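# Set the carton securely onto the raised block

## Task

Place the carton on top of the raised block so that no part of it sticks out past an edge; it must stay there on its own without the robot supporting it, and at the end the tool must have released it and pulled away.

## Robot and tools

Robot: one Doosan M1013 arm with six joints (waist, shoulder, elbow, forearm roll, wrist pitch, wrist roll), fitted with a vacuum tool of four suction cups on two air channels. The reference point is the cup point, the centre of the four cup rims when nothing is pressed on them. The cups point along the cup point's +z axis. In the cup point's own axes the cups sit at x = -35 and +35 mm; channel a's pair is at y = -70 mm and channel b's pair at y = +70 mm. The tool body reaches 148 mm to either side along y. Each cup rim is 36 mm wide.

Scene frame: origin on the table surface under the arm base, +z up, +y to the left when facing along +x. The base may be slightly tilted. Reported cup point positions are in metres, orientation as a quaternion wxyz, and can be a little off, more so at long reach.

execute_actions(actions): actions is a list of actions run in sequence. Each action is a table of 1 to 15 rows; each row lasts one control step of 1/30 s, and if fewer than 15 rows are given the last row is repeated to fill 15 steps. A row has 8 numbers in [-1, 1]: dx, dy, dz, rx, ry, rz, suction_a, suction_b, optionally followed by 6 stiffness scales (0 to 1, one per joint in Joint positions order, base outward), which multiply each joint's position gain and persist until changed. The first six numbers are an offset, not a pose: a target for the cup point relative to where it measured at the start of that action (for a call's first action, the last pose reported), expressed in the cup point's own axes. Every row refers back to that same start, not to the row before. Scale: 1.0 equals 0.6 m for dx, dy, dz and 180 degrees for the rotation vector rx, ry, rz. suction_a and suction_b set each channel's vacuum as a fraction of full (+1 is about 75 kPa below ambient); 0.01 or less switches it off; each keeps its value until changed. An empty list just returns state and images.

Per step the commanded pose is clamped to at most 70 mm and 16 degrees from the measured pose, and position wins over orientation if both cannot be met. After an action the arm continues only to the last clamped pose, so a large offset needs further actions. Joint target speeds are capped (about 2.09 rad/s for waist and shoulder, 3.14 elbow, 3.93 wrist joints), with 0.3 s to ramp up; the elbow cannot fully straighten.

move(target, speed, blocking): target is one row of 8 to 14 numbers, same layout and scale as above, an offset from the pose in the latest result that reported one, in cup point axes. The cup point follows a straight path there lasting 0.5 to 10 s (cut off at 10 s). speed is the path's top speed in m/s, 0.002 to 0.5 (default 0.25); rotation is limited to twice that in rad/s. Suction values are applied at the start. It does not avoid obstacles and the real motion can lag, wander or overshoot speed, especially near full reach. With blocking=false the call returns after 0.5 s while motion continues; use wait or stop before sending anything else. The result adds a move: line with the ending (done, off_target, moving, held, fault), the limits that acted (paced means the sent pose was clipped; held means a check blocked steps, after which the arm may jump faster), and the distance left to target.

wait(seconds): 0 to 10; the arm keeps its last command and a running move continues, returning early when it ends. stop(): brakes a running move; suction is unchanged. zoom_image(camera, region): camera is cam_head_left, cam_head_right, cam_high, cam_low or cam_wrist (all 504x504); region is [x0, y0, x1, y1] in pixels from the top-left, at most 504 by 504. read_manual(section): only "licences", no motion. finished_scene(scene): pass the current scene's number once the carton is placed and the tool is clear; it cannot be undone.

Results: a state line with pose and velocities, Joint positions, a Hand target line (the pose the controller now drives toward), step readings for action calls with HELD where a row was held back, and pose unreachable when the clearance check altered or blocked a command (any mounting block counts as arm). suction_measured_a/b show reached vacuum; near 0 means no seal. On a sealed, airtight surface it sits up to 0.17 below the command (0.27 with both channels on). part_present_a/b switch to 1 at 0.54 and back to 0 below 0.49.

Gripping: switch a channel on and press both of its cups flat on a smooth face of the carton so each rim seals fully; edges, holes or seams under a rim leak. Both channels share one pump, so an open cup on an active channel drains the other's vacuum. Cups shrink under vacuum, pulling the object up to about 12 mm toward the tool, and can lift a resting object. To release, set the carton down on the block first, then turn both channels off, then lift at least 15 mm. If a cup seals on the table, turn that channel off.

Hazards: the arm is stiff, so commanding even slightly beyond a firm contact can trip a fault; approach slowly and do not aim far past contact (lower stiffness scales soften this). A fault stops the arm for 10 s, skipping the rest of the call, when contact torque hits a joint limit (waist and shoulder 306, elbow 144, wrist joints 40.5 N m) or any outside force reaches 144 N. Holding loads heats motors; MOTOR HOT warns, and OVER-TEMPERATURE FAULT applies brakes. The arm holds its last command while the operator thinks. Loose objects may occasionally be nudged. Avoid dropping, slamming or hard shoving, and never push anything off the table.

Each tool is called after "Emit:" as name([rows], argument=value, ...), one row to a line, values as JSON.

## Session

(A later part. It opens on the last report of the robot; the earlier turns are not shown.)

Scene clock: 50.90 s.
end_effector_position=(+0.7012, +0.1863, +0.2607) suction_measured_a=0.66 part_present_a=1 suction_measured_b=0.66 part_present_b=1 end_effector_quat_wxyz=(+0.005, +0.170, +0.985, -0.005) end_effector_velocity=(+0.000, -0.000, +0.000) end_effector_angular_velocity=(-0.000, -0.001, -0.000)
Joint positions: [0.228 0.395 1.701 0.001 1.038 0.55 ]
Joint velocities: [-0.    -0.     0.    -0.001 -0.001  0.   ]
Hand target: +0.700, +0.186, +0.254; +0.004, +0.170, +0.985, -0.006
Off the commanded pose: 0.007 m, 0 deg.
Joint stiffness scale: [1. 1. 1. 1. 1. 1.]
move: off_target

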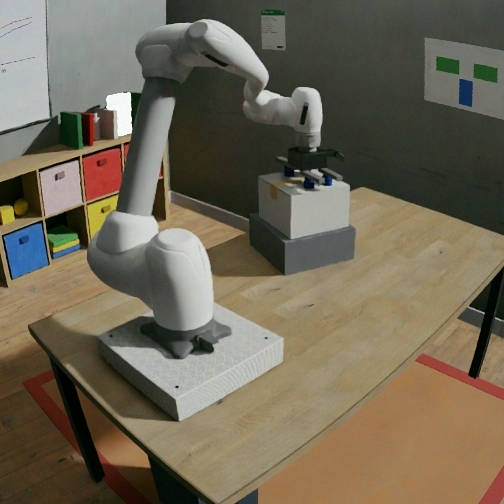

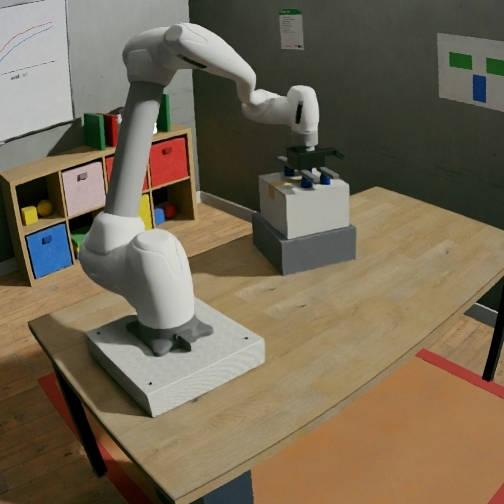

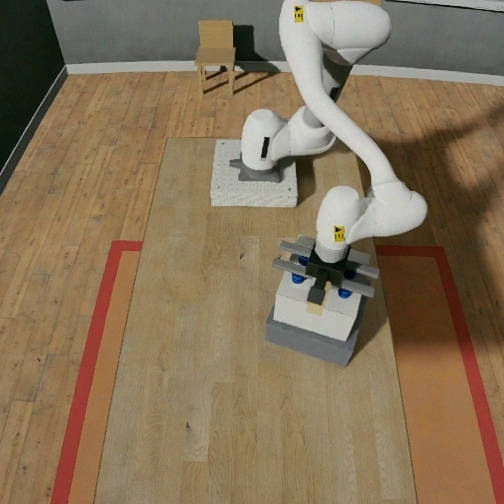

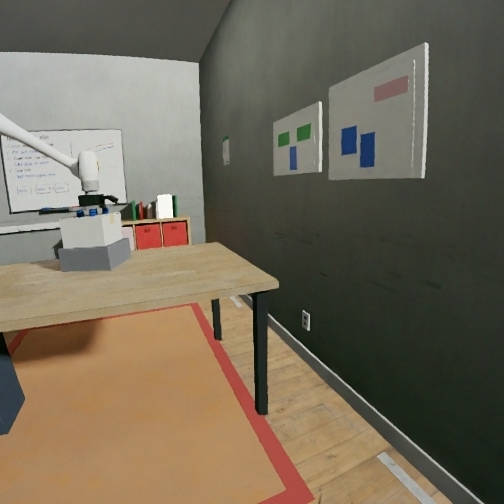

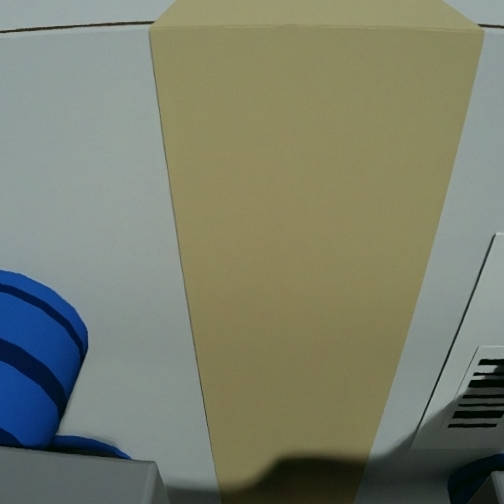

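Resting and inside all edges. Release.

Emit:
execute_actions([
  [[0,0,0,0,0,0,0,0]],
])

Emit:
move(target=[0, 0, -0.2, 0, 0, 0, 0, 0], speed=0.2)

Scene clock: 53.70 s.
end_effector_position=(+0.7023, +0.1866, +0.2628) suction_measured_a=0.00 part_present_a=0 suction_measured_b=0.00 part_present_b=0 end_effector_quat_wxyz=(+0.007, +0.170, +0.985, -0.004) end_effector_velocity=(-0.000, +0.001, +0.000) end_effector_angular_velocity=(+0.001, +0.000, -0.000)
Joint positions: [0.228 0.393 1.699 0.001 1.038 0.55 ]
Joint velocities: [ 0.001 -0.    -0.001  0.001  0.001  0.   ]
Hand target: +0.701, +0.186, +0.261; +0.005, +0.170, +0.985, -0.005
Off the commanded pose: 0.002 m, 0 deg.
Joint stiffness scale: [1. 1. 1. 1. 1. 1.]
Step readings (end_effector_position):
0: (+0.7012, +0.1863, +0.2607)
1: (+0.7012, +0.1863, +0.2607)
2: (+0.7014, +0.1864, +0.2609)
4: (+0.7021, +0.1866, +0.2623)
8: (+0.7023, +0.1866, +0.2628)
15: end_effector_position above

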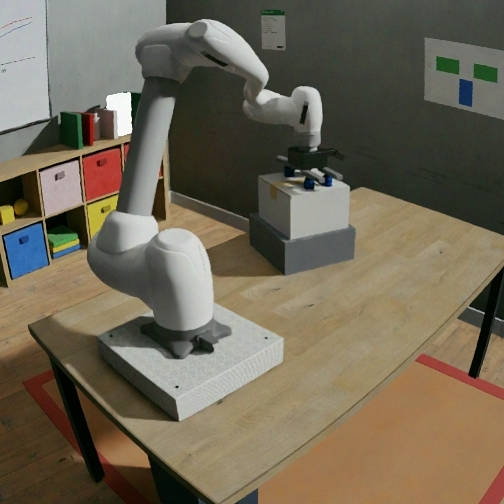

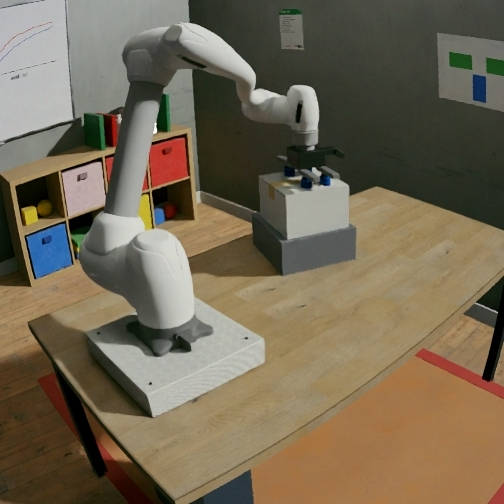

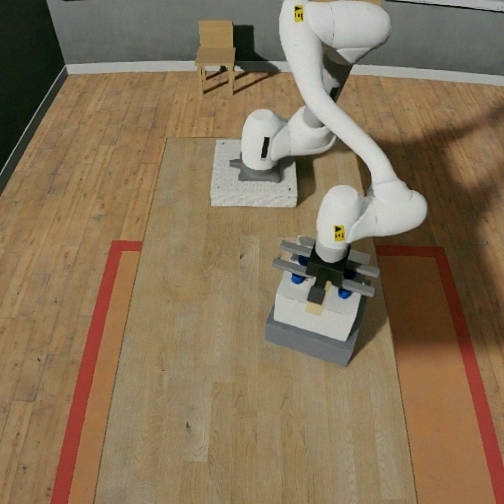

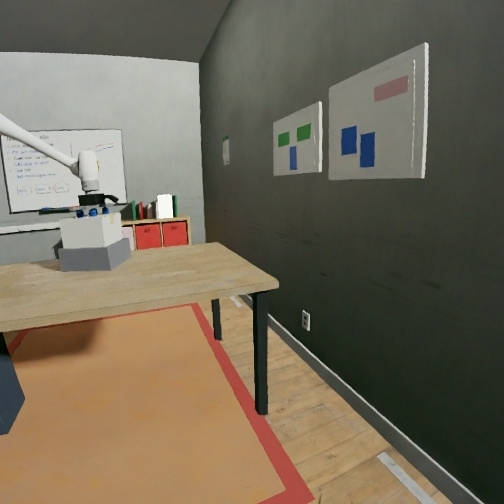

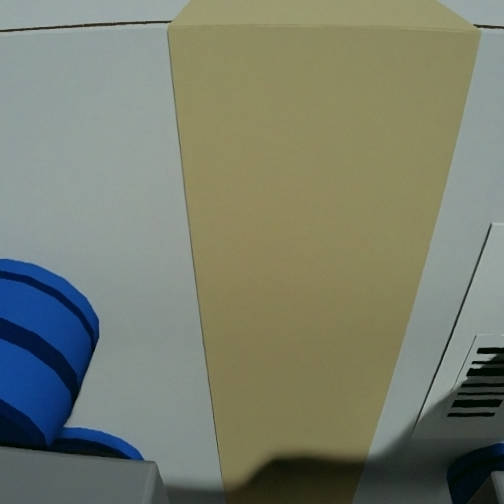

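Scene clock: 54.77 s.
end_effector_position=(+0.7013, +0.1880, +0.3787) suction_measured_a=0.00 part_present_a=0 suction_measured_b=0.00 part_present_b=0 end_effector_quat_wxyz=(+0.006, +0.170, +0.985, -0.005) end_effector_velocity=(-0.001, +0.000, +0.001) end_effector_angular_velocity=(-0.001, +0.004, +0.002)
Joint positions: [0.228 0.315 1.582 0.001 1.234 0.55 ]
Joint velocities: [ 0.    -0.001 -0.001 -0.     0.006 -0.001]
Hand target: +0.701, +0.188, +0.383; +0.007, +0.170, +0.985, -0.004
Off the commanded pose: 0.004 m, 0 deg.
Joint stiffness scale: [1. 1. 1. 1. 1. 1.]
move: off_target

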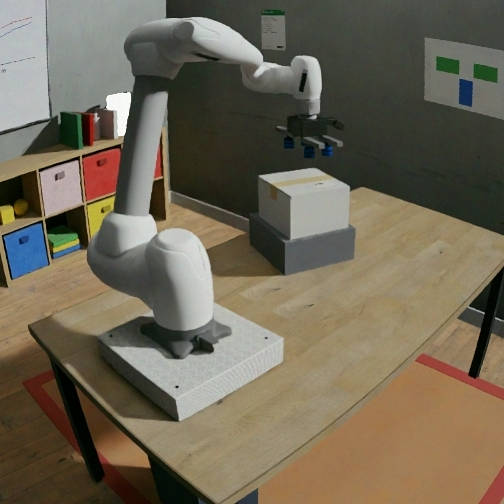

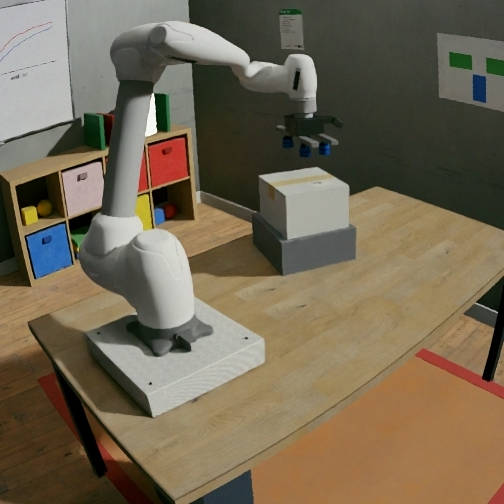

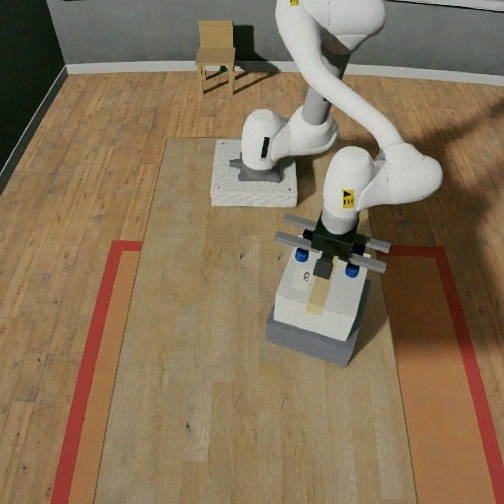

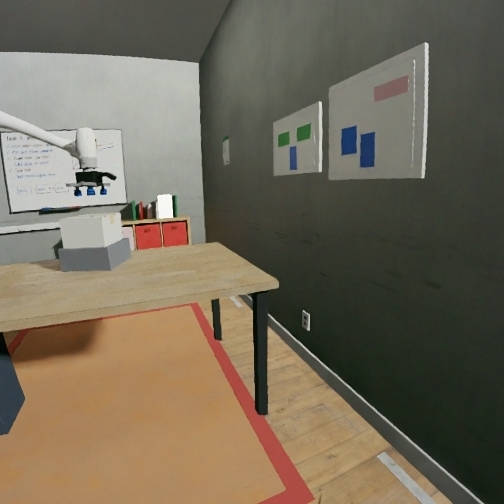

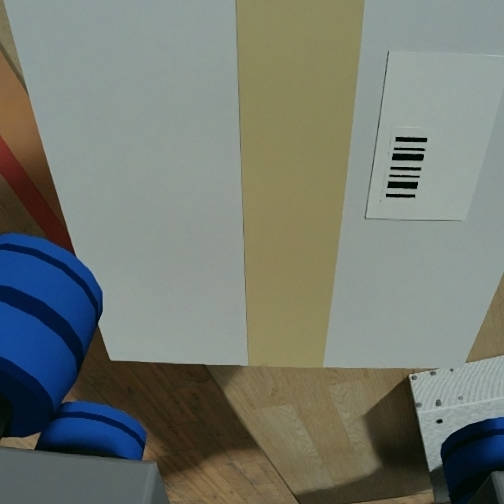

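Emit:
finished_scene(scene=2)

The scene is finished: the task was done.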